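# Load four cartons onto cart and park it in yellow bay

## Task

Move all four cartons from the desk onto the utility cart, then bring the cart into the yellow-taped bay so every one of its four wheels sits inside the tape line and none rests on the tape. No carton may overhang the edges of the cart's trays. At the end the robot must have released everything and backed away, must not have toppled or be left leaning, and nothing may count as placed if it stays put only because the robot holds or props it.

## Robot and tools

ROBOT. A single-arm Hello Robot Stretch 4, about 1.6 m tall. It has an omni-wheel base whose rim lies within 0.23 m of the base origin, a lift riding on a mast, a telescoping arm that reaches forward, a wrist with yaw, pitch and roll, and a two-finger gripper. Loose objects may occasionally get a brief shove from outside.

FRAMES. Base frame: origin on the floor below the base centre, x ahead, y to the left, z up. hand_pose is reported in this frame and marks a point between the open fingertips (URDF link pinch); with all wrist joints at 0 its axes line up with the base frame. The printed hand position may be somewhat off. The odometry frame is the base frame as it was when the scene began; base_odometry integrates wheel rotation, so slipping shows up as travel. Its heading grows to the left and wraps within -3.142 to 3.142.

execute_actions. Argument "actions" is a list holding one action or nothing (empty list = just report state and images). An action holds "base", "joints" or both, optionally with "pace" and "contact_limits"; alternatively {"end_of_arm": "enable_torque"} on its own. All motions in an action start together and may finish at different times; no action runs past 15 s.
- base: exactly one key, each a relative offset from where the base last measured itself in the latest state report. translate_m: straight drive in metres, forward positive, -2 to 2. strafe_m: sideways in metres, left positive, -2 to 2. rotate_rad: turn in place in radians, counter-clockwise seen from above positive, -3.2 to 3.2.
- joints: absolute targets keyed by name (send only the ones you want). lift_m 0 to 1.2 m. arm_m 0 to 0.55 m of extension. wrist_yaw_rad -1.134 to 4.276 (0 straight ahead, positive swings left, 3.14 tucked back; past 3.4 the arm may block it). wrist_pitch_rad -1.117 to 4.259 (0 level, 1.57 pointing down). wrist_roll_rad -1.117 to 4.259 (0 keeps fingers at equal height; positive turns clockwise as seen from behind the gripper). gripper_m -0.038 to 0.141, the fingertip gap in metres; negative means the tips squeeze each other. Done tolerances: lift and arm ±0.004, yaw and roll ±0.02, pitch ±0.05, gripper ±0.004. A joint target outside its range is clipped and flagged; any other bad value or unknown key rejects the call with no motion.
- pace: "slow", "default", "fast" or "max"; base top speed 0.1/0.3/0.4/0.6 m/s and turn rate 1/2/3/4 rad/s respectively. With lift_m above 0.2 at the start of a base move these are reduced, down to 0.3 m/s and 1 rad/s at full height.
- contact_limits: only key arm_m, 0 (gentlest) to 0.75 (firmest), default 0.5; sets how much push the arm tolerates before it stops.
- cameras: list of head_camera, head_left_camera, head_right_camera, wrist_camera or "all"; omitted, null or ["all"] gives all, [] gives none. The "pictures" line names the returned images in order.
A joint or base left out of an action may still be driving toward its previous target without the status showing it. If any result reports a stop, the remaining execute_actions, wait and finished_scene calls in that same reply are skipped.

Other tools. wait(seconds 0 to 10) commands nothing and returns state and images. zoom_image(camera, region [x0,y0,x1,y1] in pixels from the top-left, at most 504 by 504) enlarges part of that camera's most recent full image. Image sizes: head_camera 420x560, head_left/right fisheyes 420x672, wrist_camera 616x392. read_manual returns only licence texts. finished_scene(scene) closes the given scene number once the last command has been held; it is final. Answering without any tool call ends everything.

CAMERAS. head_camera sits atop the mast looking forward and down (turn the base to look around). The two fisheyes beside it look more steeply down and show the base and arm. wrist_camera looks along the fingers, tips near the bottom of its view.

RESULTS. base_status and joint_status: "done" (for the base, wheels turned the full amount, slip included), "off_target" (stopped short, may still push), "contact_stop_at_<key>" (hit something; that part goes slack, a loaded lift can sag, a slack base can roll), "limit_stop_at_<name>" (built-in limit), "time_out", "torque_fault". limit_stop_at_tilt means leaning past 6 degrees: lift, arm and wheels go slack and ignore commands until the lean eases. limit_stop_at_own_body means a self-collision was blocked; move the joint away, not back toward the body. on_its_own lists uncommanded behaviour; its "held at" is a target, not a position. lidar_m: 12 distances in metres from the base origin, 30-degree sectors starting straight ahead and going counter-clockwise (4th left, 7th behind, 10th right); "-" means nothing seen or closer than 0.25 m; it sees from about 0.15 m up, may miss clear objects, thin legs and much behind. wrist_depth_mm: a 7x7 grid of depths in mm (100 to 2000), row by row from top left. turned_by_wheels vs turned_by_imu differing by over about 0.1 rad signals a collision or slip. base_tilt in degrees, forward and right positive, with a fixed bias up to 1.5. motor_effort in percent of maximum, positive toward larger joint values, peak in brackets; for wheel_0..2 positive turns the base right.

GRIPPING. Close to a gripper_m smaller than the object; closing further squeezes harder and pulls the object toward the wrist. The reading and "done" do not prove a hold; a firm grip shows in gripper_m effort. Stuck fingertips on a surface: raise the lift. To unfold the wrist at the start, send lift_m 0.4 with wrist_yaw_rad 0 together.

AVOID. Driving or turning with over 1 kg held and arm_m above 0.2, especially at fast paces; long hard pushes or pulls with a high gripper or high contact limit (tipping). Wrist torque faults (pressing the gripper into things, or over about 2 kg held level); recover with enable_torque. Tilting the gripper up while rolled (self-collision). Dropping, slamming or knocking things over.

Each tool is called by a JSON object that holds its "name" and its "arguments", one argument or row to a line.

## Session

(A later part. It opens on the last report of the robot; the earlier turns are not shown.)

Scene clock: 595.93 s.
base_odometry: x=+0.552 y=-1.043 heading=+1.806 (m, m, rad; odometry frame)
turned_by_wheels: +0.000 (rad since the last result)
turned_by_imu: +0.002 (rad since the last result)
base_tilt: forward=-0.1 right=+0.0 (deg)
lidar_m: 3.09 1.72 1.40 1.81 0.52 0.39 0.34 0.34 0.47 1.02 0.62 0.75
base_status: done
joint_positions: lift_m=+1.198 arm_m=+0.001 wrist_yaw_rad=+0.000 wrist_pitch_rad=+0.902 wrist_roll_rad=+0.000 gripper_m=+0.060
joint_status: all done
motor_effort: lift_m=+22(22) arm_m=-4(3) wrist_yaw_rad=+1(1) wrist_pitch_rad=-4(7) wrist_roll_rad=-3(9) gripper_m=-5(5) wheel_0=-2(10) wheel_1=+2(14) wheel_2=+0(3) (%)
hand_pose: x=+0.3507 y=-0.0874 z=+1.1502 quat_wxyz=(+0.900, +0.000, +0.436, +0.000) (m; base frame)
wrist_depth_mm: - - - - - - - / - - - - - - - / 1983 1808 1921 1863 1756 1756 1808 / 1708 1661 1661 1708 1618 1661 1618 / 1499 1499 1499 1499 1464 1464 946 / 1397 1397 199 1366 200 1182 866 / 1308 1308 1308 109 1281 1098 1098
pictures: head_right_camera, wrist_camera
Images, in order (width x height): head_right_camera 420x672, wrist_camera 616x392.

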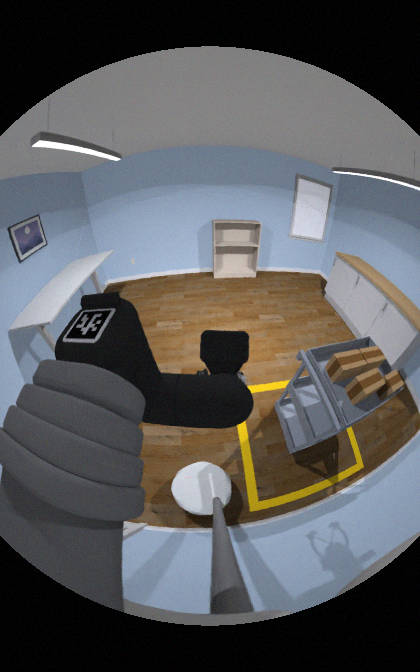

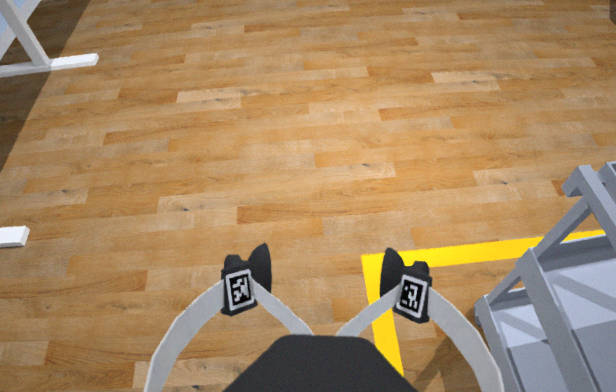

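Turn to look at the cart's wheels.

{"name": "execute_actions", "arguments": {
  "actions": [
    {"base":{"rotate_rad":-0.9},"joints":{"wrist_pitch_rad":1.0}}
  ],
  "cameras": ["head_right_camera","wrist_camera"]
}}

Scene clock: 602.43 s.
base_odometry: x=+0.552 y=-1.043 heading=+0.907 (m, m, rad; odometry frame)
turned_by_wheels: -0.899 (rad since the last result)
turned_by_imu: -0.923 (rad since the last result)
base_tilt: forward=+0.0 right=+0.0 (deg)
lidar_m: 0.61 3.18 3.10 1.50 1.42 1.17 0.52 0.37 0.34 0.36 0.52 0.62
base_status: done
joint_positions: lift_m=+1.198 arm_m=+0.001 wrist_yaw_rad=+0.000 wrist_pitch_rad=+1.001 wrist_roll_rad=+0.000 gripper_m=+0.060
joint_status: all done
motor_effort: lift_m=+22(22) arm_m=-4(4) wrist_yaw_rad=+2(2) wrist_pitch_rad=-2(2) wrist_roll_rad=-3(3) gripper_m=-2(3) wheel_0=+2(7) wheel_1=+4(11) wheel_2=+3(8) (%)
hand_pose: x=+0.3273 y=-0.0874 z=+1.1335 quat_wxyz=(+0.877, +0.000, +0.480, +0.000) (m; base frame)
wrist_depth_mm: - - 831 759 723 1921 1983 / 1921 1921 750 715 759 1808 1808 / 1756 1708 1661 1078 750 1708 1618 / 1576 1576 1537 1336 1308 1499 1464 / 1499 1464 1430 1366 1366 1397 1205 / 1366 1336 199 1281 201 1281 1008 / 1255 1229 1281 109 1255 1118 891
pictures: head_right_camera, wrist_camera
Images, in order (width x height): head_right_camera 420x672, wrist_camera 616x392.

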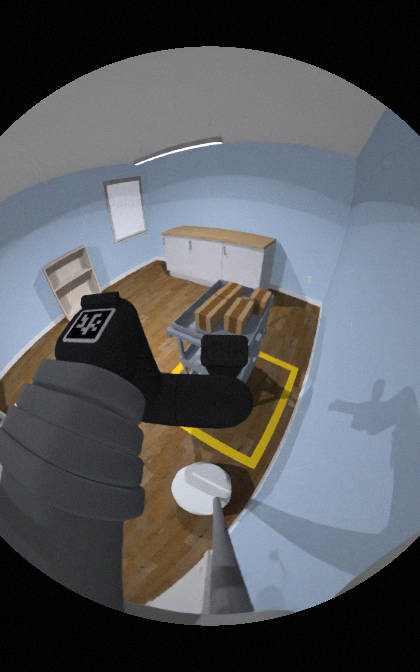

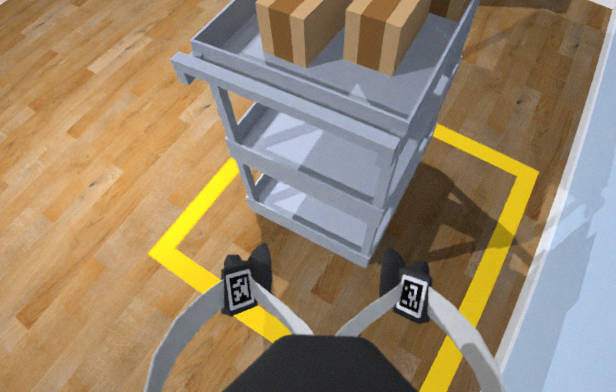

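{"name": "execute_actions", "arguments": {
  "actions": [
    {"base":{"rotate_rad":-0.3},"joints":{"wrist_pitch_rad":1.57,"wrist_roll_rad":1.57,"arm_m":0.2}}
  ],
  "cameras": ["wrist_camera","head_left_camera"]
}}

Scene clock: 609.33 s.
base_odometry: x=+0.552 y=-1.043 heading=+0.608 (m, m, rad; odometry frame)
turned_by_wheels: -0.299 (rad since the last result)
turned_by_imu: -0.306 (rad since the last result)
base_tilt: forward=-0.2 right=+0.1 (deg)
lidar_m: 0.61 0.69 3.10 2.29 1.41 1.81 0.72 0.39 0.33 0.33 0.40 0.70
base_status: done
joint_positions: lift_m=+1.198 arm_m=+0.199 wrist_yaw_rad=+0.000 wrist_pitch_rad=+1.570 wrist_roll_rad=+1.570 gripper_m=+0.060
joint_status: all done
motor_effort: lift_m=+22(22) arm_m=+5(4) wrist_yaw_rad=+1(2) wrist_pitch_rad=+1(4) wrist_roll_rad=+0(0) gripper_m=-5(4) wheel_0=+2(6) wheel_1=+4(10) wheel_2=+3(8) (%)
hand_pose: x=+0.3704 y=-0.0874 z=+1.0880 quat_wxyz=(+0.501, +0.500, +0.500, -0.499) (m; base frame)
wrist_depth_mm: 1308 1205 1042 878 759 647 580 / 1308 1336 1308 1308 1118 904 778 / 1366 1308 1308 1308 1308 1255 1182 / 1182 1308 1336 1308 1098 1078 1281 / 866 831 1182 1308 1098 1098 1308 / 525 854 199 1336 201 1308 1281 / 504 809 1336 109 1281 1308 1281
pictures: head_left_camera, wrist_camera
Images, in order (width x height): head_left_camera 420x672, wrist_camera 616x392.

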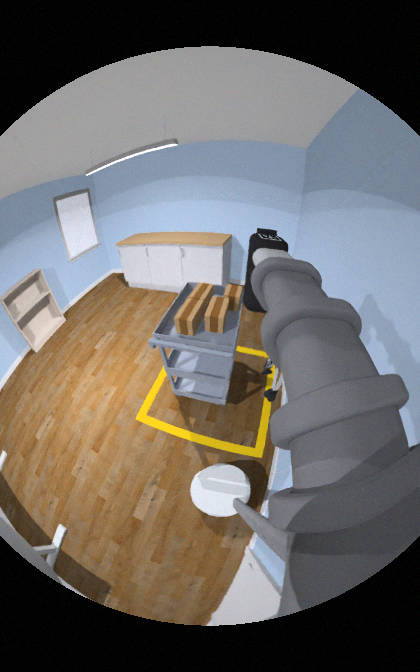

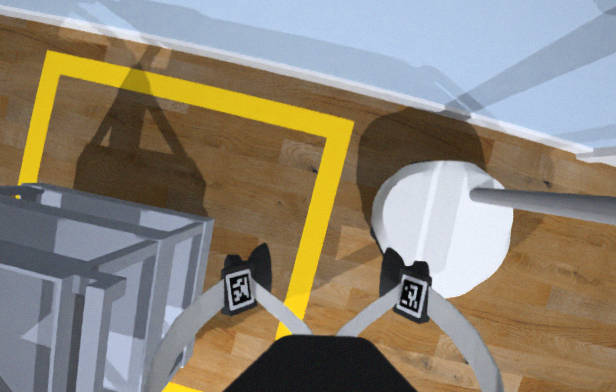

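{"name": "execute_actions", "arguments": {
  "actions": [
    {"base":{"strafe_m":0.3},"joints":{"arm_m":0.42}}
  ],
  "cameras": ["wrist_camera"]
}}

Scene clock: 614.13 s.
base_odometry: x=+0.381 y=-0.797 heading=+0.608 (m, m, rad; odometry frame)
turned_by_wheels: +0.000 (rad since the last result)
turned_by_imu: +0.002 (rad since the last result)
base_tilt: forward=-0.1 right=+0.2 (deg)
lidar_m: 0.66 2.72 2.84 2.02 1.16 1.32 1.34 0.71 0.63 0.61 0.75 0.65
base_status: done
joint_positions: lift_m=+1.198 arm_m=+0.419 wrist_yaw_rad=+0.000 wrist_pitch_rad=+1.570 wrist_roll_rad=+1.570 gripper_m=+0.060
joint_status: all done
motor_effort: lift_m=+22(22) arm_m=+5(5) wrist_yaw_rad=+1(1) wrist_pitch_rad=+1(1) wrist_roll_rad=+0(0) gripper_m=-4(3) wheel_0=-2(11) wheel_1=+3(9) wheel_2=+0(3) (%)
hand_pose: x=+0.5904 y=-0.0874 z=+1.0880 quat_wxyz=(+0.501, +0.500, +0.500, -0.499) (m; base frame)
wrist_depth_mm: 521 517 904 1281 1281 1281 1205 / 407 517 517 1308 1255 1281 1255 / 410 525 508 1308 1308 1308 1281 / 521 525 512 1308 1281 1098 1078 / 415 517 480 1336 1281 1098 1098 / 421 535 199 1308 200 1281 1281 / 504 496 504 109 1308 1308 1308
pictures: wrist_camera
Images, in order (width x height): wrist_camera 616x392.

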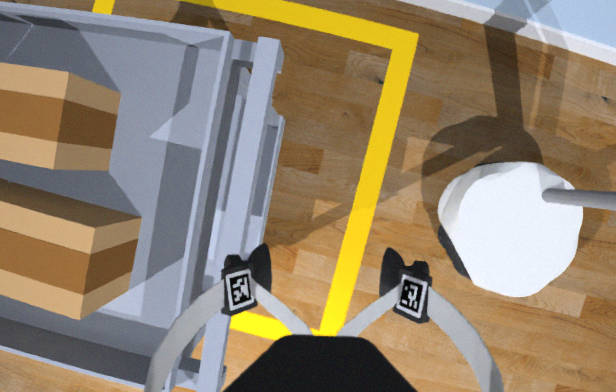

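{"name": "execute_actions", "arguments": {
  "actions": [
    {"base":{"strafe_m":-0.1},"joints":{"arm_m":0.48,"wrist_roll_rad":1.7}}
  ],
  "cameras": []
}}

{"name": "execute_actions", "arguments": {
  "actions": [
    {"joints":{"lift_m":0.97}}
  ],
  "cameras": ["wrist_camera"]
}}

Scene clock: 628.27 s.
base_odometry: x=+0.438 y=-0.879 heading=+0.608 (m, m, rad; odometry frame)
turned_by_wheels: +0.000 (rad since the last result)
turned_by_imu: +0.001 (rad since the last result)
base_tilt: forward=-0.1 right=-0.1 (deg)
lidar_m: 0.64 0.71 2.93 2.11 1.27 1.47 1.13 0.63 0.55 0.53 0.63 0.64
base_status: done
joint_positions: lift_m=+1.198 arm_m=+0.479 wrist_yaw_rad=+0.000 wrist_pitch_rad=+1.570 wrist_roll_rad=+1.700 gripper_m=+0.060
joint_status: all done
motor_effort: lift_m=+22(22) arm_m=+5(5) wrist_yaw_rad=+2(1) wrist_pitch_rad=+1(1) wrist_roll_rad=+0(1) gripper_m=-4(2) wheel_0=+1(10) wheel_1=-3(12) wheel_2=+0(0) (%)
hand_pose: x=+0.6503 y=-0.0874 z=+1.0880 quat_wxyz=(+0.467, +0.531, +0.467, -0.531) (m; base frame)
wrist_depth_mm: 1308 1281 1281 1281 1255 1255 1205 / 1308 1308 1336 1308 1281 1281 1255 / 530 525 525 1308 1308 1308 1060 / 413 525 525 854 1308 1098 1078 / 413 466 530 842 1308 1308 1078 / 455 480 198 1336 201 1308 1281 / 421 413 539 109 1336 1308 1281
pictures: none
No camera images: the call's "cameras" was empty. Leave "cameras" out to get every camera's image.

Scene clock: 630.30 s.
base_odometry: x=+0.438 y=-0.879 heading=+0.608 (m, m, rad; odometry frame)
turned_by_wheels: +0.000 (rad since the last result)
turned_by_imu: +0.001 (rad since the last result)
base_tilt: forward=-0.2 right=+0.1 (deg)
lidar_m: 0.67 0.73 2.89 2.13 1.29 1.47 1.16 0.65 0.53 0.54 0.64 0.66
base_status: not commanded
joint_positions: lift_m=+0.970 arm_m=+0.479 wrist_yaw_rad=+0.000 wrist_pitch_rad=+1.567 wrist_roll_rad=+1.700 gripper_m=+0.060
joint_status: all done
motor_effort: lift_m=+12(22) arm_m=+5(5) wrist_yaw_rad=+0(0) wrist_pitch_rad=+8(9) wrist_roll_rad=-1(0) gripper_m=-4(6) wheel_0=+1(1) wheel_1=-3(3) wheel_2=+0(0) (%)
hand_pose: x=+0.6512 y=-0.0874 z=+0.8602 quat_wxyz=(+0.468, +0.532, +0.466, -0.530) (m; base frame)
wrist_depth_mm: 1078 1078 1078 1060 1060 1042 1042 / 289 279 248 1060 1042 1042 1042 / 300 297 293 224 1078 1078 854 / 301 300 296 224 1078 1060 854 / 303 301 298 1078 1078 1060 854 / 306 304 204 1098 200 1098 1078 / 309 304 279 109 1098 1078 1098
pictures: wrist_camera
Images, in order (width x height): wrist_camera 616x392.

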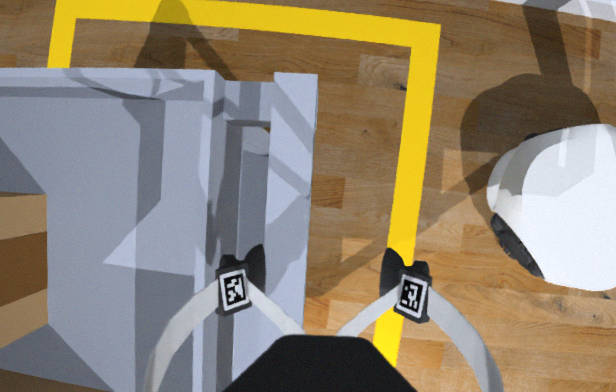

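{"name": "execute_actions", "arguments": {
  "actions": [
    {"base":{"strafe_m":0.08},"joints":{"arm_m":0.495}}
  ],
  "cameras": []
}}

{"name": "execute_actions", "arguments": {
  "actions": [
    {"joints":{"lift_m":0.93}}
  ],
  "cameras": ["wrist_camera"]
}}

Scene clock: 640.07 s.
base_odometry: x=+0.392 y=-0.813 heading=+0.607 (m, m, rad; odometry frame)
turned_by_wheels: +0.000 (rad since the last result)
turned_by_imu: +0.001 (rad since the last result)
base_tilt: forward=-0.1 right=+0.0 (deg)
lidar_m: 0.65 2.71 2.85 2.03 1.17 1.35 1.29 0.69 0.62 0.60 0.74 0.65
base_status: done
joint_positions: lift_m=+0.970 arm_m=+0.494 wrist_yaw_rad=+0.000 wrist_pitch_rad=+1.567 wrist_roll_rad=+1.700 gripper_m=+0.060
joint_status: all done
motor_effort: lift_m=+12(12) arm_m=+4(4) wrist_yaw_rad=+1(1) wrist_pitch_rad=+9(9) wrist_roll_rad=-1(0) gripper_m=-5(4) wheel_0=-2(9) wheel_1=+0(10) wheel_2=+0(0) (%)
hand_pose: x=+0.6663 y=-0.0874 z=+0.8601 quat_wxyz=(+0.468, +0.532, +0.466, -0.530) (m; base frame)
wrist_depth_mm: 296 293 290 235 1060 1042 1042 / 297 296 293 525 1078 1060 1025 / 298 297 296 224 1060 1042 854 / 298 300 296 225 1078 1060 842 / 304 301 297 249 1078 1078 854 / 273 301 202 1098 201 1078 1078 / 233 301 278 109 1078 1098 1098
pictures: none
No camera images: the call's "cameras" was empty. Leave "cameras" out to get every camera's image.

Scene clock: 641.07 s.
base_odometry: x=+0.392 y=-0.813 heading=+0.607 (m, m, rad; odometry frame)
turned_by_wheels: +0.000 (rad since the last result)
turned_by_imu: +0.000 (rad since the last result)
base_tilt: forward=-0.3 right=+0.0 (deg)
lidar_m: 0.66 2.67 2.82 2.02 1.20 1.40 1.29 0.72 0.63 0.62 0.72 0.65
base_status: not commanded
joint_positions: lift_m=+0.930 arm_m=+0.494 wrist_yaw_rad=+0.001 wrist_pitch_rad=+1.566 wrist_roll_rad=+1.700 gripper_m=+0.060
joint_status: all done
motor_effort: lift_m=+12(13) arm_m=+3(4) wrist_yaw_rad=-2(2) wrist_pitch_rad=+11(13) wrist_roll_rad=-1(1) gripper_m=-4(6) wheel_0=-2(2) wheel_1=+0(0) wheel_2=+0(0) (%)
hand_pose: x=+0.6667 y=-0.0874 z=+0.8202 quat_wxyz=(+0.468, +0.532, +0.466, -0.530) (m; base frame)
wrist_depth_mm: 255 253 250 180 1025 1025 991 / 257 256 231 182 1042 1008 1008 / 259 256 241 184 1042 1042 842 / 260 258 224 185 1025 1025 809 / 262 260 206 1042 1025 1042 820 / 264 263 189 1042 200 1042 1042 / 232 265 240 109 1060 1042 1025
pictures: wrist_camera
Images, in order (width x height): wrist_camera 616x392.

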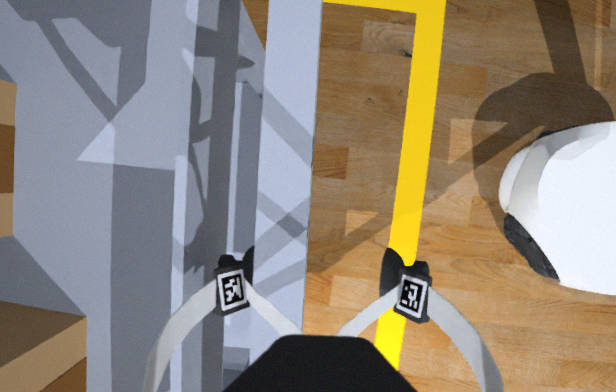

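{"name": "execute_actions", "arguments": {
  "actions": [
    {"joints":{"gripper_m":-0.03}}
  ],
  "cameras": []
}}

{"name": "execute_actions", "arguments": {
  "actions": [
    {"base":{"strafe_m":-0.17},"pace":"slow"}
  ],
  "cameras": ["head_left_camera","wrist_camera"]
}}

Scene clock: 645.43 s.
base_odometry: x=+0.392 y=-0.813 heading=+0.607 (m, m, rad; odometry frame)
turned_by_wheels: +0.000 (rad since the last result)
turned_by_imu: +0.001 (rad since the last result)
base_tilt: forward=-0.1 right=+0.0 (deg)
lidar_m: 0.64 2.69 2.84 2.06 1.19 1.36 1.27 0.71 0.63 0.60 0.73 0.63
base_status: not commanded
joint_positions: lift_m=+0.929 arm_m=+0.495 wrist_yaw_rad=+0.000 wrist_pitch_rad=+1.568 wrist_roll_rad=+1.700 gripper_m=-0.029
joint_status: all done
motor_effort: lift_m=+28(28) arm_m=+2(4) wrist_yaw_rad=+1(10) wrist_pitch_rad=+6(31) wrist_roll_rad=-1(1) gripper_m=-29(25) wheel_0=-1(2) wheel_1=+0(0) wheel_2=+0(0) (%)
hand_pose: x=+0.6664 y=-0.0874 z=+0.8189 quat_wxyz=(+0.467, +0.532, +0.466, -0.530) (m; base frame)
wrist_depth_mm: 240 239 236 169 991 991 991 / 241 241 231 169 1025 1008 991 / 243 241 239 171 1025 1025 820 / 246 244 243 172 1008 1025 809 / 247 247 245 174 1042 1042 820 / 249 248 181 175 185 1060 1025 / 214 250 225 109 1042 1042 1025
pictures: none
No camera images: the call's "cameras" was empty. Leave "cameras" out to get every camera's image.

Scene clock: 648.27 s.
base_odometry: x=+0.489 y=-0.952 heading=+0.608 (m, m, rad; odometry frame)
turned_by_wheels: +0.000 (rad since the last result)
turned_by_imu: +0.003 (rad since the last result)
base_tilt: forward=+0.0 right=+0.1 (deg)
lidar_m: 0.59 0.67 2.97 2.22 1.32 1.63 0.97 0.55 0.44 0.46 0.50 0.67
base_status: done
joint_positions: lift_m=+0.929 arm_m=+0.495 wrist_yaw_rad=+0.002 wrist_pitch_rad=+1.570 wrist_roll_rad=+1.698 gripper_m=-0.029
joint_status: not commanded
motor_effort: lift_m=+28(28) arm_m=+2(2) wrist_yaw_rad=-4(4) wrist_pitch_rad=+0(6) wrist_roll_rad=+4(4) gripper_m=-25(27) wheel_0=+7(14) wheel_1=-3(8) wheel_2=+0(1) (%)
hand_pose: x=+0.6659 y=-0.0874 z=+0.8189 quat_wxyz=(+0.468, +0.530, +0.468, -0.530) (m; base frame)
wrist_depth_mm: 239 238 238 1008 991 1008 976 / 241 241 238 1008 1008 991 991 / 244 242 234 172 1042 1025 820 / 245 244 230 173 1025 1008 798 / 248 246 227 174 1042 1025 820 / 250 249 182 176 185 1042 1025 / 252 250 244 109 1042 1060 1060
pictures: head_left_camera, wrist_camera
Images, in order (width x height): head_left_camera 420x672, wrist_camera 616x392.

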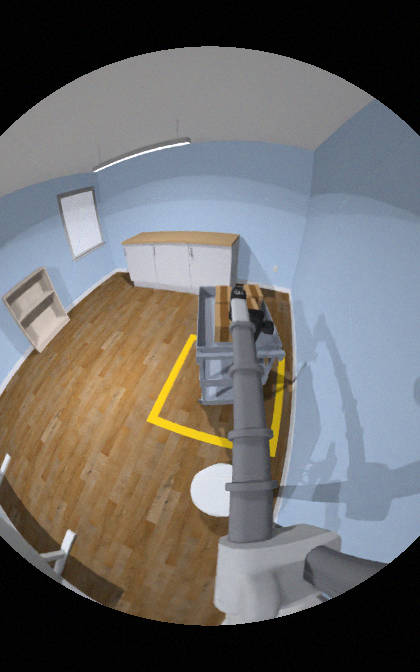

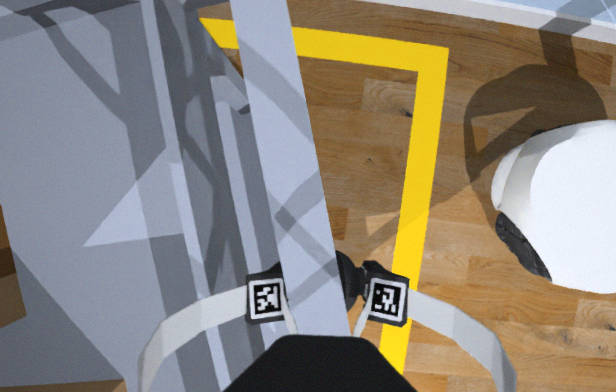

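{"name": "execute_actions", "arguments": {
  "actions": [
    {"joints":{"gripper_m":0.06}}
  ],
  "cameras": []
}}

{"name": "execute_actions", "arguments": {
  "actions": [
    {"joints":{"lift_m":1.2}}
  ],
  "cameras": []
}}

{"name": "execute_actions", "arguments": {
  "actions": [
    {"joints":{"arm_m":0,"wrist_roll_rad":0,"wrist_pitch_rad":0.95}}
  ],
  "cameras": ["wrist_camera"]
}}

Scene clock: 658.53 s.
base_odometry: x=+0.489 y=-0.952 heading=+0.608 (m, m, rad; odometry frame)
turned_by_wheels: +0.000 (rad since the last result)
turned_by_imu: +0.001 (rad since the last result)
base_tilt: forward=-0.2 right=+0.0 (deg)
lidar_m: 0.60 0.61 2.99 2.18 1.31 1.63 0.93 0.52 0.44 0.43 0.55 0.66
base_status: not commanded
joint_positions: lift_m=+0.930 arm_m=+0.495 wrist_yaw_rad=-0.001 wrist_pitch_rad=+1.575 wrist_roll_rad=+1.700 gripper_m=+0.060
joint_status: all done
motor_effort: lift_m=+22(28) arm_m=+2(1) wrist_yaw_rad=+5(4) wrist_pitch_rad=-13(14) wrist_roll_rad=+0(4) gripper_m=-2(26) wheel_0=+4(6) wheel_1=-3(3) wheel_2=+0(0) (%)
hand_pose: x=+0.6644 y=-0.0874 z=+0.8193 quat_wxyz=(+0.466, +0.530, +0.467, -0.532) (m; base frame)
wrist_depth_mm: 246 250 232 1025 1025 1008 1008 / 253 253 245 1025 1025 1025 1008 / 255 253 245 181 1042 1025 831 / 257 255 250 182 1042 1042 809 / 258 257 227 184 1042 1042 820 / 259 259 191 184 201 1042 1042 / 263 260 236 108 1078 1042 1042
pictures: none
No camera images: the call's "cameras" was empty. Leave "cameras" out to get every camera's image.

Scene clock: 660.70 s.
base_odometry: x=+0.489 y=-0.952 heading=+0.608 (m, m, rad; odometry frame)
turned_by_wheels: +0.000 (rad since the last result)
turned_by_imu: +0.001 (rad since the last result)
base_tilt: forward=-0.2 right=+0.1 (deg)
lidar_m: 0.61 0.65 2.99 2.18 1.31 1.65 0.95 0.53 0.44 0.46 0.52 0.66
base_status: not commanded
joint_positions: lift_m=+1.198 arm_m=+0.495 wrist_yaw_rad=+0.000 wrist_pitch_rad=+1.570 wrist_roll_rad=+1.700 gripper_m=+0.060
joint_status: all done
joint sent to its limit — the command would take lift_m past its upper limit, so that joint was sent only as far as its limit.
motor_effort: lift_m=+22(23) arm_m=+2(2) wrist_yaw_rad=+3(6) wrist_pitch_rad=+0(14) wrist_roll_rad=-1(0) gripper_m=-5(4) wheel_0=+4(4) wheel_1=-3(3) wheel_2=+0(0) (%)
hand_pose: x=+0.6657 y=-0.0874 z=+1.0879 quat_wxyz=(+0.467, +0.531, +0.467, -0.531) (m; base frame)
wrist_depth_mm: 1308 1281 1281 1281 1182 1138 1042 / 1336 1308 517 1281 1281 1255 1281 / 530 530 525 1118 1308 1308 1060 / 413 439 521 778 1281 1098 1078 / 415 418 525 525 1336 1308 1060 / 477 452 198 459 200 1308 1308 / 421 418 433 109 1336 1308 1308
pictures: none
No camera images: the call's "cameras" was empty. Leave "cameras" out to get every camera's image.

Scene clock: 663.23 s.
base_odometry: x=+0.489 y=-0.952 heading=+0.608 (m, m, rad; odometry frame)
turned_by_wheels: +0.000 (rad since the last result)
turned_by_imu: +0.001 (rad since the last result)
base_tilt: forward=-0.3 right=+0.1 (deg)
lidar_m: 0.60 0.66 3.01 2.18 1.33 1.63 0.91 0.55 0.46 0.46 0.52 0.68
base_status: not commanded
joint_positions: lift_m=+1.198 arm_m=+0.001 wrist_yaw_rad=+0.000 wrist_pitch_rad=+0.952 wrist_roll_rad=+0.000 gripper_m=+0.060
joint_status: all done
motor_effort: lift_m=+22(22) arm_m=-5(6) wrist_yaw_rad=+2(2) wrist_pitch_rad=-4(7) wrist_roll_rad=-2(5) gripper_m=-2(4) wheel_0=+4(4) wheel_1=-3(3) wheel_2=+0(0) (%)
hand_pose: x=+0.3392 y=-0.0874 z=+1.1415 quat_wxyz=(+0.889, +0.000, +0.458, +0.000) (m; base frame)
wrist_depth_mm: - - 878 723 878 - 1205 / - - 778 778 778 1808 1078 / 1808 1808 661 676 661 1618 976 / 1576 1618 1060 1042 1060 1499 931 / 1499 1499 1430 1308 1336 1366 866 / 1366 1366 198 1336 200 1160 842 / 1308 1281 1281 109 1229 991 788
pictures: wrist_camera
Images, in order (width x height): wrist_camera 616x392.

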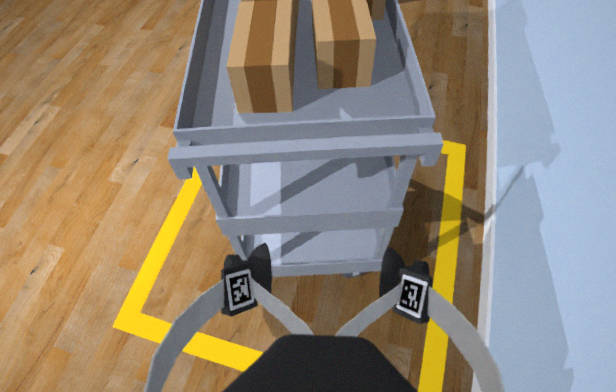

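{"name": "execute_actions", "arguments": {
  "actions": [
    {"base":{"strafe_m":0.95},"joints":{"lift_m":0.5,"wrist_pitch_rad":0.5}}
  ],
  "cameras": []
}}

{"name": "execute_actions", "arguments": {
  "actions": [
    {"base":{"translate_m":0.9}}
  ],
  "cameras": []
}}

{"name": "execute_actions", "arguments": {
  "actions": [
    {"base":{"rotate_rad":-1.4}}
  ],
  "cameras": ["wrist_camera","head_left_camera"]
}}

Scene clock: 676.80 s.
base_odometry: x=-0.053 y=-0.173 heading=+0.608 (m, m, rad; odometry frame)
turned_by_wheels: +0.000 (rad since the last result)
turned_by_imu: +0.004 (rad since the last result)
base_tilt: forward=-0.1 right=+0.1 (deg)
lidar_m: 2.50 2.39 2.14 2.32 0.95 0.80 0.79 1.59 1.35 1.37 0.97 1.11
base_status: done
joint_positions: lift_m=+0.500 arm_m=+0.001 wrist_yaw_rad=+0.000 wrist_pitch_rad=+0.502 wrist_roll_rad=+0.000 gripper_m=+0.060
joint_status: all done
motor_effort: lift_m=+13(23) arm_m=-4(4) wrist_yaw_rad=+2(2) wrist_pitch_rad=-6(13) wrist_roll_rad=-2(2) gripper_m=-5(3) wheel_0=+0(7) wheel_1=+0(11) wheel_2=+0(1) (%)
hand_pose: x=+0.4246 y=-0.0874 z=+0.5397 quat_wxyz=(+0.969, +0.000, +0.248, +0.000) (m; base frame)
wrist_depth_mm: - - - - - 1983 - / - - - - - - - / 1708 1708 1708 1661 1618 1661 1537 / 1308 1308 1281 1281 1281 1281 1098 / 1060 1078 1060 1060 1060 1025 1025 / 891 891 199 866 200 866 866 / 778 759 788 109 778 741 759
pictures: none
No camera images: the call's "cameras" was empty. Leave "cameras" out to get every camera's image.

Scene clock: 681.30 s.
base_odometry: x=+0.686 y=+0.341 heading=+0.608 (m, m, rad; odometry frame)
turned_by_wheels: +0.000 (rad since the last result)
turned_by_imu: +0.000 (rad since the last result)
base_tilt: forward=-0.1 right=+0.2 (deg)
lidar_m: 1.65 1.94 1.77 1.80 1.99 1.67 2.00 1.89 0.80 0.73 0.76 1.62
base_status: done
joint_positions: lift_m=+0.500 arm_m=+0.001 wrist_yaw_rad=+0.000 wrist_pitch_rad=+0.502 wrist_roll_rad=+0.000 gripper_m=+0.060
joint_status: not commanded
motor_effort: lift_m=+13(13) arm_m=-5(5) wrist_yaw_rad=+2(2) wrist_pitch_rad=-6(6) wrist_roll_rad=-2(2) gripper_m=-3(3) wheel_0=+1(8) wheel_1=+3(4) wheel_2=-2(13) (%)
hand_pose: x=+0.4246 y=-0.0874 z=+0.5397 quat_wxyz=(+0.969, +0.000, +0.248, +0.000) (m; base frame)
wrist_depth_mm: - - 1430 1366 1255 1205 1138 / - - 1576 1464 1366 1281 1205 / 1708 1708 1708 1618 1499 1430 1308 / 1308 1281 1308 1281 1281 1255 1281 / 1060 1078 1042 1078 1042 1042 1025 / 878 891 199 866 201 878 866 / 778 768 788 109 798 732 759
pictures: none
No camera images: the call's "cameras" was empty. Leave "cameras" out to get every camera's image.

Scene clock: 683.27 s.
base_odometry: x=+0.686 y=+0.341 heading=-0.791 (m, m, rad; odometry frame)
turned_by_wheels: -1.399 (rad since the last result)
turned_by_imu: -1.439 (rad since the last result)
base_tilt: forward=-0.3 right=+0.0 (deg)
lidar_m: 0.71 0.81 1.60 1.65 2.32 1.82 2.16 1.81 1.65 1.69 1.75 0.75
base_status: done
joint_positions: lift_m=+0.500 arm_m=+0.001 wrist_yaw_rad=+0.000 wrist_pitch_rad=+0.502 wrist_roll_rad=+0.000 gripper_m=+0.060
joint_status: not commanded
motor_effort: lift_m=+13(13) arm_m=-4(4) wrist_yaw_rad=+2(1) wrist_pitch_rad=-5(6) wrist_roll_rad=-2(3) gripper_m=-2(4) wheel_0=+3(8) wheel_1=+3(10) wheel_2=+4(9) (%)
hand_pose: x=+0.4246 y=-0.0874 z=+0.5397 quat_wxyz=(+0.969, +0.000, +0.248, +0.000) (m; base frame)
wrist_depth_mm: 1921 1708 917 1118 917 976 1078 / - 569 798 778 778 634 1118 / 1708 574 564 549 535 530 1182 / 1336 1255 991 1008 1025 1229 1255 / 1078 976 831 820 831 991 1025 / 878 842 199 715 201 831 866 / 778 768 788 109 759 741 759
pictures: head_left_camera, wrist_camera
Images, in order (width x height): head_left_camera 420x672, wrist_camera 616x392.

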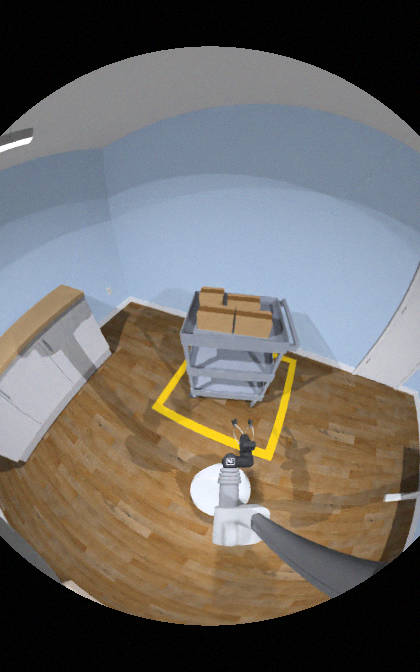

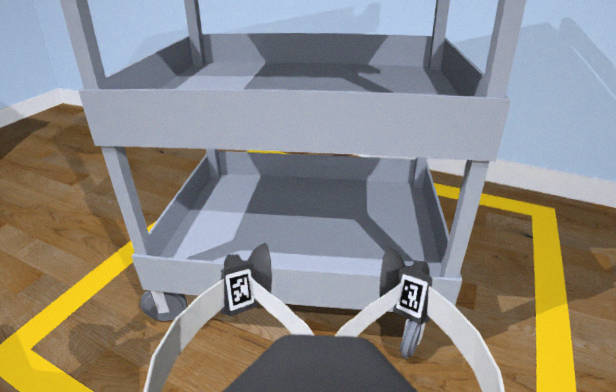

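{"name": "execute_actions", "arguments": {
  "actions": [
    {"joints":{"lift_m":1.2,"wrist_pitch_rad":1.57,"wrist_roll_rad":1.57}}
  ],
  "cameras": []
}}

{"name": "execute_actions", "arguments": {
  "actions": [
    {"base":{"strafe_m":0.2},"joints":{"arm_m":0.4}}
  ],
  "cameras": ["wrist_camera"]
}}

Scene clock: 691.77 s.
base_odometry: x=+0.686 y=+0.341 heading=-0.791 (m, m, rad; odometry frame)
turned_by_wheels: +0.000 (rad since the last result)
turned_by_imu: +0.002 (rad since the last result)
base_tilt: forward=-0.1 right=+0.1 (deg)
lidar_m: 0.73 0.80 1.62 1.67 2.29 1.80 2.13 1.81 1.64 1.69 1.76 0.73
base_status: not commanded
joint_positions: lift_m=+1.198 arm_m=+0.001 wrist_yaw_rad=+0.000 wrist_pitch_rad=+1.570 wrist_roll_rad=+1.570 gripper_m=+0.060
joint_status: all done
joint sent to its limit — the command would take lift_m past its upper limit, so that joint was sent only as far as its limit.
motor_effort: lift_m=+22(25) arm_m=-4(4) wrist_yaw_rad=+1(1) wrist_pitch_rad=+1(4) wrist_roll_rad=+0(1) gripper_m=-4(4) wheel_0=+3(3) wheel_1=+3(3) wheel_2=+4(4) (%)
hand_pose: x=+0.1719 y=-0.0874 z=+1.0879 quat_wxyz=(+0.501, +0.500, +0.500, -0.499) (m; base frame)
wrist_depth_mm: 1336 1308 1281 1281 1255 1255 1255 / 1308 1308 1308 1308 1281 1308 1255 / 854 1160 1308 1281 1308 1281 1281 / 866 1182 1308 1308 1098 1078 1281 / 878 1205 1308 1336 1098 1308 1308 / 891 1336 199 1336 200 1308 1281 / 1366 1366 1336 109 1308 1308 1308
pictures: none
No camera images: the call's "cameras" was empty. Leave "cameras" out to get every camera's image.

Scene clock: 694.07 s.
base_odometry: x=+0.828 y=+0.482 heading=-0.791 (m, m, rad; odometry frame)
turned_by_wheels: +0.000 (rad since the last result)
turned_by_imu: +0.001 (rad since the last result)
base_tilt: forward=-0.2 right=+0.0 (deg)
lidar_m: 0.75 1.55 1.44 1.47 2.22 1.74 1.78 2.00 1.83 1.88 1.83 0.76
base_status: done
joint_positions: lift_m=+1.198 arm_m=+0.399 wrist_yaw_rad=+0.000 wrist_pitch_rad=+1.570 wrist_roll_rad=+1.570 gripper_m=+0.060
joint_status: all done
motor_effort: lift_m=+22(22) arm_m=+4(4) wrist_yaw_rad=+1(1) wrist_pitch_rad=+1(1) wrist_roll_rad=+0(0) gripper_m=-3(2) wheel_0=+2(9) wheel_1=+1(10) wheel_2=+0(3) (%)
hand_pose: x=+0.5704 y=-0.0874 z=+1.0879 quat_wxyz=(+0.501, +0.500, +0.500, -0.499) (m; base frame)
wrist_depth_mm: 402 517 831 1281 1281 1229 1255 / 424 517 831 1308 1281 1281 1281 / 424 525 842 1308 1308 1281 1255 / 442 525 854 1336 1281 1098 1078 / 455 535 854 1308 1308 1078 1098 / 535 535 199 1336 200 1308 1308 / 1366 1336 1336 109 1308 1308 1308
pictures: wrist_camera
Images, in order (width x height): wrist_camera 616x392.

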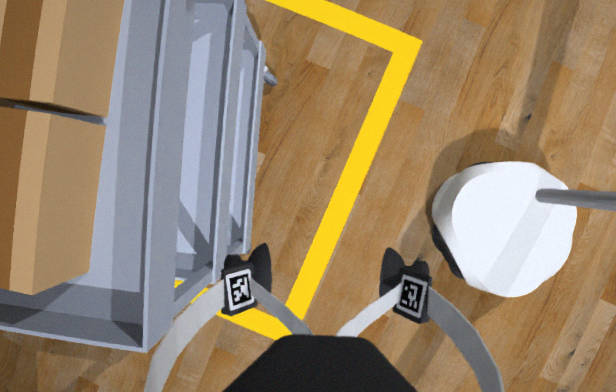

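{"name": "execute_actions", "arguments": {
  "actions": [
    {"base":{"strafe_m":-0.08},"joints":{"arm_m":0.52,"wrist_roll_rad":1.68}}
  ],
  "cameras": []
}}

{"name": "execute_actions", "arguments": {
  "actions": [
    {"joints":{"lift_m":0.98}}
  ],
  "cameras": ["wrist_camera"]
}}

Scene clock: 700.47 s.
base_odometry: x=+0.771 y=+0.426 heading=-0.792 (m, m, rad; odometry frame)
turned_by_wheels: +0.000 (rad since the last result)
turned_by_imu: +0.001 (rad since the last result)
base_tilt: forward=-0.1 right=+0.1 (deg)
lidar_m: 0.73 1.66 1.50 1.56 2.25 1.76 1.80 1.91 1.78 1.79 1.80 0.76
base_status: done
joint_positions: lift_m=+1.198 arm_m=+0.519 wrist_yaw_rad=+0.000 wrist_pitch_rad=+1.570 wrist_roll_rad=+1.680 gripper_m=+0.060
joint_status: all done
motor_effort: lift_m=+22(22) arm_m=+5(5) wrist_yaw_rad=+1(1) wrist_pitch_rad=+1(1) wrist_roll_rad=+0(0) gripper_m=-4(4) wheel_0=-1(9) wheel_1=-2(10) wheel_2=+0(1) (%)
hand_pose: x=+0.6904 y=-0.0874 z=+1.0879 quat_wxyz=(+0.472, +0.527, +0.472, -0.526) (m; base frame)
wrist_depth_mm: 521 402 512 1308 1255 1255 1255 / 427 402 517 1308 1308 1281 1255 / 427 407 521 1308 1308 1281 1098 / 427 407 525 1281 1308 1138 1078 / 413 410 525 1336 1308 1281 1098 / 504 415 199 1336 200 1281 1281 / 496 415 535 109 1308 1308 1308
pictures: none
No camera images: the call's "cameras" was empty. Leave "cameras" out to get every camera's image.

Scene clock: 702.47 s.
base_odometry: x=+0.771 y=+0.426 heading=-0.792 (m, m, rad; odometry frame)
turned_by_wheels: +0.000 (rad since the last result)
turned_by_imu: +0.001 (rad since the last result)
base_tilt: forward=-0.1 right=+0.1 (deg)
lidar_m: 0.74 1.66 1.52 1.53 2.26 1.76 1.81 1.90 1.76 1.78 1.82 0.77
base_status: not commanded
joint_positions: lift_m=+0.980 arm_m=+0.519 wrist_yaw_rad=+0.000 wrist_pitch_rad=+1.570 wrist_roll_rad=+1.680 gripper_m=+0.060
joint_status: all done
motor_effort: lift_m=+13(20) arm_m=+5(5) wrist_yaw_rad=+1(2) wrist_pitch_rad=+1(1) wrist_roll_rad=-1(0) gripper_m=-3(4) wheel_0=-1(1) wheel_1=-2(2) wheel_2=+0(0) (%)
hand_pose: x=+0.6904 y=-0.0874 z=+0.8701 quat_wxyz=(+0.472, +0.527, +0.472, -0.526) (m; base frame)
wrist_depth_mm: 250 301 309 1060 1078 1060 1060 / 254 301 306 1060 1060 1078 1060 / 257 304 304 1078 1078 1098 917 / 272 307 306 1078 1078 1078 878 / 260 310 294 1098 1098 1098 866 / 262 310 199 1118 200 1098 1098 / 262 314 286 108 1098 1078 1098
pictures: wrist_camera
Images, in order (width x height): wrist_camera 616x392.

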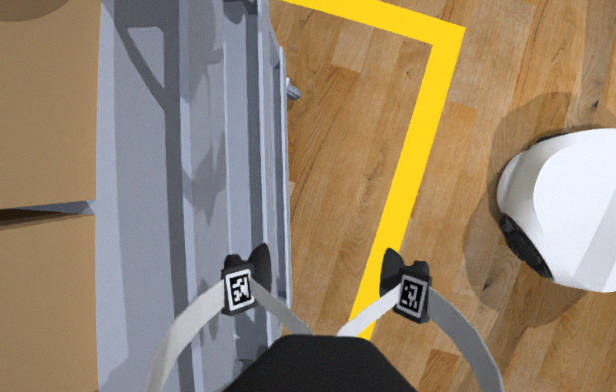

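{"name": "execute_actions", "arguments": {
  "actions": [
    {"joints":{"arm_m":0.55,"gripper_m":0.07}}
  ],
  "cameras": []
}}

{"name": "execute_actions", "arguments": {
  "actions": [
    {"joints":{"lift_m":0.93}}
  ],
  "cameras": ["wrist_camera"]
}}

Scene clock: 708.83 s.
base_odometry: x=+0.771 y=+0.426 heading=-0.792 (m, m, rad; odometry frame)
turned_by_wheels: +0.000 (rad since the last result)
turned_by_imu: +0.001 (rad since the last result)
base_tilt: forward=-0.1 right=+0.1 (deg)
lidar_m: 0.74 1.66 1.50 1.54 2.29 1.76 1.79 1.90 1.76 1.78 1.82 0.77
base_status: not commanded
joint_positions: lift_m=+0.980 arm_m=+0.546 wrist_yaw_rad=-0.001 wrist_pitch_rad=+1.574 wrist_roll_rad=+1.680 gripper_m=+0.070
joint_status: all done
joint sent to its limit — the command would take arm_m past its upper limit, so that joint was sent only as far as its limit.
motor_effort: lift_m=+13(13) arm_m=+6(4) wrist_yaw_rad=+5(5) wrist_pitch_rad=-12(12) wrist_roll_rad=-1(0) gripper_m=-2(5) wheel_0=-1(2) wheel_1=-2(2) wheel_2=+0(0) (%)
hand_pose: x=+0.7160 y=-0.0874 z=+0.8701 quat_wxyz=(+0.471, +0.526, +0.473, -0.528) (m; base frame)
wrist_depth_mm: 218 300 297 1060 1078 1060 1060 / 220 298 300 1078 1078 1060 1042 / 223 303 301 1098 1078 1078 960 / 242 306 304 1078 1078 1060 878 / 227 306 306 1098 1098 1098 878 / 228 310 202 878 200 1098 1078 / 228 300 310 109 1118 1098 1098
pictures: none
No camera images: the call's "cameras" was empty. Leave "cameras" out to get every camera's image.

Scene clock: 709.93 s.
base_odometry: x=+0.771 y=+0.426 heading=-0.792 (m, m, rad; odometry frame)
turned_by_wheels: +0.000 (rad since the last result)
turned_by_imu: +0.000 (rad since the last result)
base_tilt: forward=-0.2 right=+0.1 (deg)
lidar_m: 0.73 1.67 1.51 1.54 2.25 1.76 1.78 1.94 1.75 1.79 1.82 0.76
base_status: not commanded
joint_positions: lift_m=+0.930 arm_m=+0.546 wrist_yaw_rad=-0.001 wrist_pitch_rad=+1.574 wrist_roll_rad=+1.680 gripper_m=+0.070
joint_status: all done
motor_effort: lift_m=+12(11) arm_m=+6(5) wrist_yaw_rad=+5(6) wrist_pitch_rad=-12(12) wrist_roll_rad=+0(0) gripper_m=-2(3) wheel_0=-1(1) wheel_1=-2(2) wheel_2=+0(0) (%)
hand_pose: x=+0.7160 y=-0.0874 z=+0.8202 quat_wxyz=(+0.471, +0.526, +0.473, -0.528) (m; base frame)
wrist_depth_mm: 218 250 248 1025 1025 1008 991 / 221 252 247 1042 1025 1008 1008 / 224 253 244 1025 1008 1025 1008 / 244 255 241 1042 1025 1042 820 / 227 257 238 1042 1042 1025 842 / 228 259 200 831 200 1025 1042 / 227 259 225 109 1078 1060 1042
pictures: wrist_camera
Images, in order (width x height): wrist_camera 616x392.

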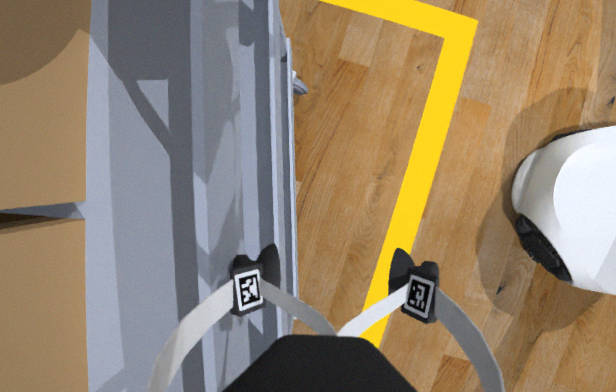

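{"name": "execute_actions", "arguments": {
  "actions": [
    {"joints":{"gripper_m":-0.03}}
  ],
  "cameras": []
}}

{"name": "execute_actions", "arguments": {
  "actions": [
    {"base":{"strafe_m":-0.12},"pace":"slow"}
  ],
  "cameras": ["wrist_camera"]
}}

Scene clock: 714.97 s.
base_odometry: x=+0.771 y=+0.426 heading=-0.792 (m, m, rad; odometry frame)
turned_by_wheels: +0.000 (rad since the last result)
turned_by_imu: +0.002 (rad since the last result)
base_tilt: forward=-0.1 right=+0.0 (deg)
lidar_m: 0.74 1.64 1.52 1.52 2.25 1.76 1.81 1.89 1.77 1.78 1.81 0.77
base_status: not commanded
joint_positions: lift_m=+0.930 arm_m=+0.546 wrist_yaw_rad=+0.000 wrist_pitch_rad=+1.570 wrist_roll_rad=+1.680 gripper_m=-0.030
joint_status: all done
motor_effort: lift_m=+12(12) arm_m=+5(6) wrist_yaw_rad=+3(5) wrist_pitch_rad=-1(12) wrist_roll_rad=+0(1) gripper_m=-17(18) wheel_0=-1(1) wheel_1=-2(2) wheel_2=+0(0) (%)
hand_pose: x=+0.7174 y=-0.0874 z=+0.8201 quat_wxyz=(+0.472, +0.527, +0.472, -0.526) (m; base frame)
wrist_depth_mm: 215 252 250 1025 1025 1008 1008 / 218 252 252 1025 1008 1008 1008 / 220 254 253 1025 1025 1025 1008 / 240 257 255 1025 1025 1025 809 / 224 257 255 574 1042 1042 866 / 224 260 182 204 183 1042 1025 / 224 263 250 109 1078 1042 1042
pictures: none
No camera images: the call's "cameras" was empty. Leave "cameras" out to get every camera's image.

Scene clock: 717.30 s.
base_odometry: x=+0.686 y=+0.341 heading=-0.792 (m, m, rad; odometry frame)
turned_by_wheels: +0.000 (rad since the last result)
turned_by_imu: +0.001 (rad since the last result)
base_tilt: forward=-0.3 right=+0.0 (deg)
lidar_m: 0.71 0.77 1.61 1.67 2.31 1.80 2.16 1.81 1.65 1.68 1.75 0.71
base_status: done
joint_positions: lift_m=+0.930 arm_m=+0.547 wrist_yaw_rad=+0.000 wrist_pitch_rad=+1.570 wrist_roll_rad=+1.680 gripper_m=-0.030
joint_status: not commanded
motor_effort: lift_m=+13(13) arm_m=+4(5) wrist_yaw_rad=+3(3) wrist_pitch_rad=+0(1) wrist_roll_rad=+0(0) gripper_m=-16(17) wheel_0=+3(6) wheel_1=-2(8) wheel_2=+0(0) (%)
hand_pose: x=+0.7175 y=-0.0874 z=+0.8201 quat_wxyz=(+0.472, +0.527, +0.472, -0.526) (m; base frame)
wrist_depth_mm: 252 251 249 1025 1025 1008 1008 / 197 252 251 1042 1025 1025 1008 / 199 254 253 1042 1025 1025 1008 / 200 256 254 1042 1042 1025 820 / 201 258 256 580 1042 1025 854 / 200 259 182 204 183 1042 1042 / 200 256 259 109 1060 1060 1042
pictures: wrist_camera
Images, in order (width x height): wrist_camera 616x392.

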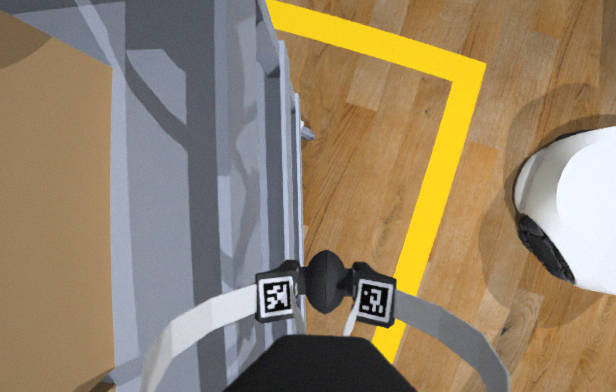

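{"name": "execute_actions", "arguments": {
  "actions": [
    {"joints":{"gripper_m":0.07,"lift_m":1.0}}
  ],
  "cameras": []
}}

{"name": "execute_actions", "arguments": {
  "actions": [
    {"base":{"translate_m":0.07}}
  ],
  "cameras": []
}}

{"name": "execute_actions", "arguments": {
  "actions": [
    {"joints":{"lift_m":0.93}}
  ],
  "cameras": ["wrist_camera"]
}}

Scene clock: 723.97 s.
base_odometry: x=+0.686 y=+0.341 heading=-0.792 (m, m, rad; odometry frame)
turned_by_wheels: +0.000 (rad since the last result)
turned_by_imu: +0.002 (rad since the last result)
base_tilt: forward=-0.2 right=+0.1 (deg)
lidar_m: 0.72 0.80 1.61 1.67 2.31 1.81 2.16 1.81 1.64 1.72 1.74 0.74
base_status: not commanded
joint_positions: lift_m=+1.000 arm_m=+0.547 wrist_yaw_rad=+0.000 wrist_pitch_rad=+1.570 wrist_roll_rad=+1.680 gripper_m=+0.070
joint_status: all done
motor_effort: lift_m=+22(22) arm_m=+4(4) wrist_yaw_rad=+2(2) wrist_pitch_rad=+0(0) wrist_roll_rad=+0(0) gripper_m=-3(20) wheel_0=+3(2) wheel_1=-2(2) wheel_2=+0(0) (%)
hand_pose: x=+0.7176 y=-0.0874 z=+0.8894 quat_wxyz=(+0.472, +0.527, +0.472, -0.526) (m; base frame)
wrist_depth_mm: 322 322 317 1098 1078 1078 1060 / 206 304 320 1098 1098 1078 1060 / 208 286 320 1098 1098 1078 976 / 209 289 324 1078 1118 1098 878 / 211 290 325 1118 1118 1118 904 / 212 290 218 1138 200 1118 1098 / 213 270 332 109 1118 1118 1098
pictures: none
No camera images: the call's "cameras" was empty. Leave "cameras" out to get every camera's image.

Scene clock: 725.30 s.
base_odometry: x=+0.735 y=+0.292 heading=-0.791 (m, m, rad; odometry frame)
turned_by_wheels: +0.000 (rad since the last result)
turned_by_imu: +0.000 (rad since the last result)
base_tilt: forward=-0.3 right=+0.1 (deg)
lidar_m: 0.67 0.73 1.59 1.60 2.35 1.87 1.92 1.85 1.69 1.70 1.69 0.66
base_status: done
joint_positions: lift_m=+1.000 arm_m=+0.547 wrist_yaw_rad=+0.000 wrist_pitch_rad=+1.570 wrist_roll_rad=+1.680 gripper_m=+0.070
joint_status: not commanded
motor_effort: lift_m=+22(22) arm_m=+4(4) wrist_yaw_rad=+2(2) wrist_pitch_rad=+0(0) wrist_roll_rad=+0(1) gripper_m=-4(2) wheel_0=+3(6) wheel_1=+2(9) wheel_2=-3(12) (%)
hand_pose: x=+0.7176 y=-0.0874 z=+0.8894 quat_wxyz=(+0.472, +0.527, +0.472, -0.526) (m; base frame)
wrist_depth_mm: 204 202 317 315 1098 1078 1060 / 205 204 276 319 1078 1078 1060 / 207 205 279 320 1098 1098 976 / 208 207 286 320 1098 1078 891 / 210 209 228 327 1118 1098 878 / 211 209 208 325 200 1098 1098 / 212 211 290 109 1118 1118 1118
pictures: none
No camera images: the call's "cameras" was empty. Leave "cameras" out to get every camera's image.

Scene clock: 726.57 s.
base_odometry: x=+0.735 y=+0.292 heading=-0.791 (m, m, rad; odometry frame)
turned_by_wheels: +0.000 (rad since the last result)
turned_by_imu: +0.000 (rad since the last result)
base_tilt: forward=-0.3 right=+0.1 (deg)
lidar_m: 0.66 0.71 1.58 1.64 2.39 1.87 1.91 1.82 1.69 1.70 1.68 0.68
base_status: not commanded
joint_positions: lift_m=+0.930 arm_m=+0.547 wrist_yaw_rad=+0.000 wrist_pitch_rad=+1.570 wrist_roll_rad=+1.680 gripper_m=+0.070
joint_status: all done
motor_effort: lift_m=+13(18) arm_m=+4(4) wrist_yaw_rad=+2(2) wrist_pitch_rad=+0(1) wrist_roll_rad=-1(1) gripper_m=-3(4) wheel_0=+3(3) wheel_1=+2(2) wheel_2=-3(3) (%)
hand_pose: x=+0.7176 y=-0.0874 z=+0.8201 quat_wxyz=(+0.472, +0.527, +0.472, -0.526) (m; base frame)
wrist_depth_mm: 135 142 249 249 1008 1008 1008 / 136 145 249 249 1042 1025 991 / 137 147 252 251 1008 1025 1025 / 138 148 253 253 1042 1025 820 / 139 148 228 255 229 1042 842 / 140 148 208 257 193 1025 1025 / 141 140 260 109 1060 1025 1042
pictures: wrist_camera
Images, in order (width x height): wrist_camera 616x392.

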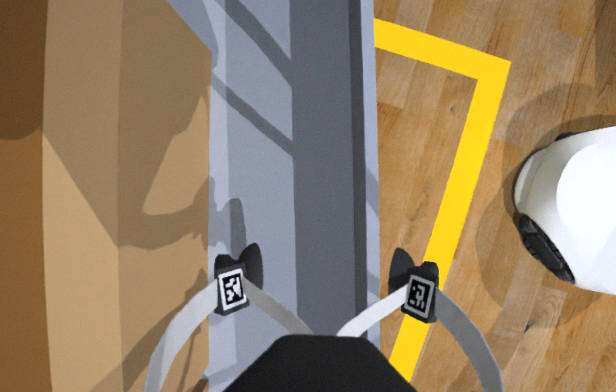

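{"name": "execute_actions", "arguments": {
  "actions": [
    {"joints":{"gripper_m":-0.03}}
  ],
  "cameras": []
}}

{"name": "execute_actions", "arguments": {
  "actions": [
    {"base":{"strafe_m":-0.1},"pace":"slow"}
  ],
  "cameras": ["wrist_camera"]
}}

Scene clock: 733.20 s.
base_odometry: x=+0.735 y=+0.292 heading=-0.791 (m, m, rad; odometry frame)
turned_by_wheels: +0.000 (rad since the last result)
turned_by_imu: +0.002 (rad since the last result)
base_tilt: forward=-0.1 right=+0.0 (deg)
lidar_m: 0.70 0.74 1.60 1.62 2.37 1.88 1.93 1.84 1.68 1.72 1.65 0.71
base_status: not commanded
joint_positions: lift_m=+0.930 arm_m=+0.547 wrist_yaw_rad=+0.002 wrist_pitch_rad=+1.566 wrist_roll_rad=+1.679 gripper_m=-0.029
joint_status: all done
motor_effort: lift_m=+18(18) arm_m=+3(4) wrist_yaw_rad=-5(10) wrist_pitch_rad=+13(28) wrist_roll_rad=+1(0) gripper_m=-22(24) wheel_0=+3(4) wheel_1=+2(2) wheel_2=-3(3) (%)
hand_pose: x=+0.7191 y=-0.0874 z=+0.8197 quat_wxyz=(+0.474, +0.527, +0.472, -0.525) (m; base frame)
wrist_depth_mm: 134 192 247 244 1008 991 1008 / 135 195 247 247 1008 991 991 / 137 197 249 248 1008 1008 1008 / 138 198 252 250 1008 1025 820 / 138 199 253 250 1060 1025 854 / 138 185 183 202 185 1042 1025 / 138 172 256 109 1060 1025 1042
pictures: none
No camera images: the call's "cameras" was empty. Leave "cameras" out to get every camera's image.

Scene clock: 735.33 s.
base_odometry: x=+0.664 y=+0.222 heading=-0.791 (m, m, rad; odometry frame)
turned_by_wheels: +0.001 (rad since the last result)
turned_by_imu: +0.003 (rad since the last result)
base_tilt: forward=+0.0 right=+0.1 (deg)
lidar_m: 0.65 0.64 1.68 1.72 2.42 1.92 2.26 1.72 1.55 2.40 1.58 0.72
base_status: done
joint_positions: lift_m=+0.930 arm_m=+0.547 wrist_yaw_rad=+0.004 wrist_pitch_rad=+1.568 wrist_roll_rad=+1.678 gripper_m=-0.029
joint_status: not commanded
motor_effort: lift_m=+18(18) arm_m=+3(4) wrist_yaw_rad=-8(9) wrist_pitch_rad=+6(12) wrist_roll_rad=+4(4) gripper_m=-23(20) wheel_0=+7(14) wheel_1=-1(7) wheel_2=+3(3) (%)
hand_pose: x=+0.7187 y=-0.0874 z=+0.8196 quat_wxyz=(+0.474, +0.526, +0.473, -0.524) (m; base frame)
wrist_depth_mm: 248 247 247 1008 1008 991 991 / 160 249 248 1008 1008 1008 991 / 155 226 250 820 1025 1025 991 / 151 216 251 251 1060 1025 820 / 145 205 254 232 1042 1025 854 / 140 188 182 201 185 1042 1025 / 138 167 257 108 1042 1060 1042
pictures: wrist_camera
Images, in order (width x height): wrist_camera 616x392.

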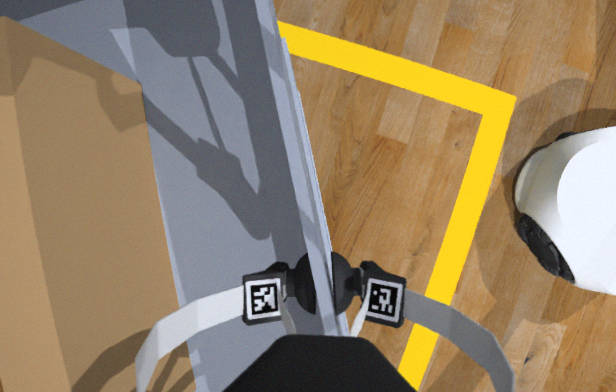

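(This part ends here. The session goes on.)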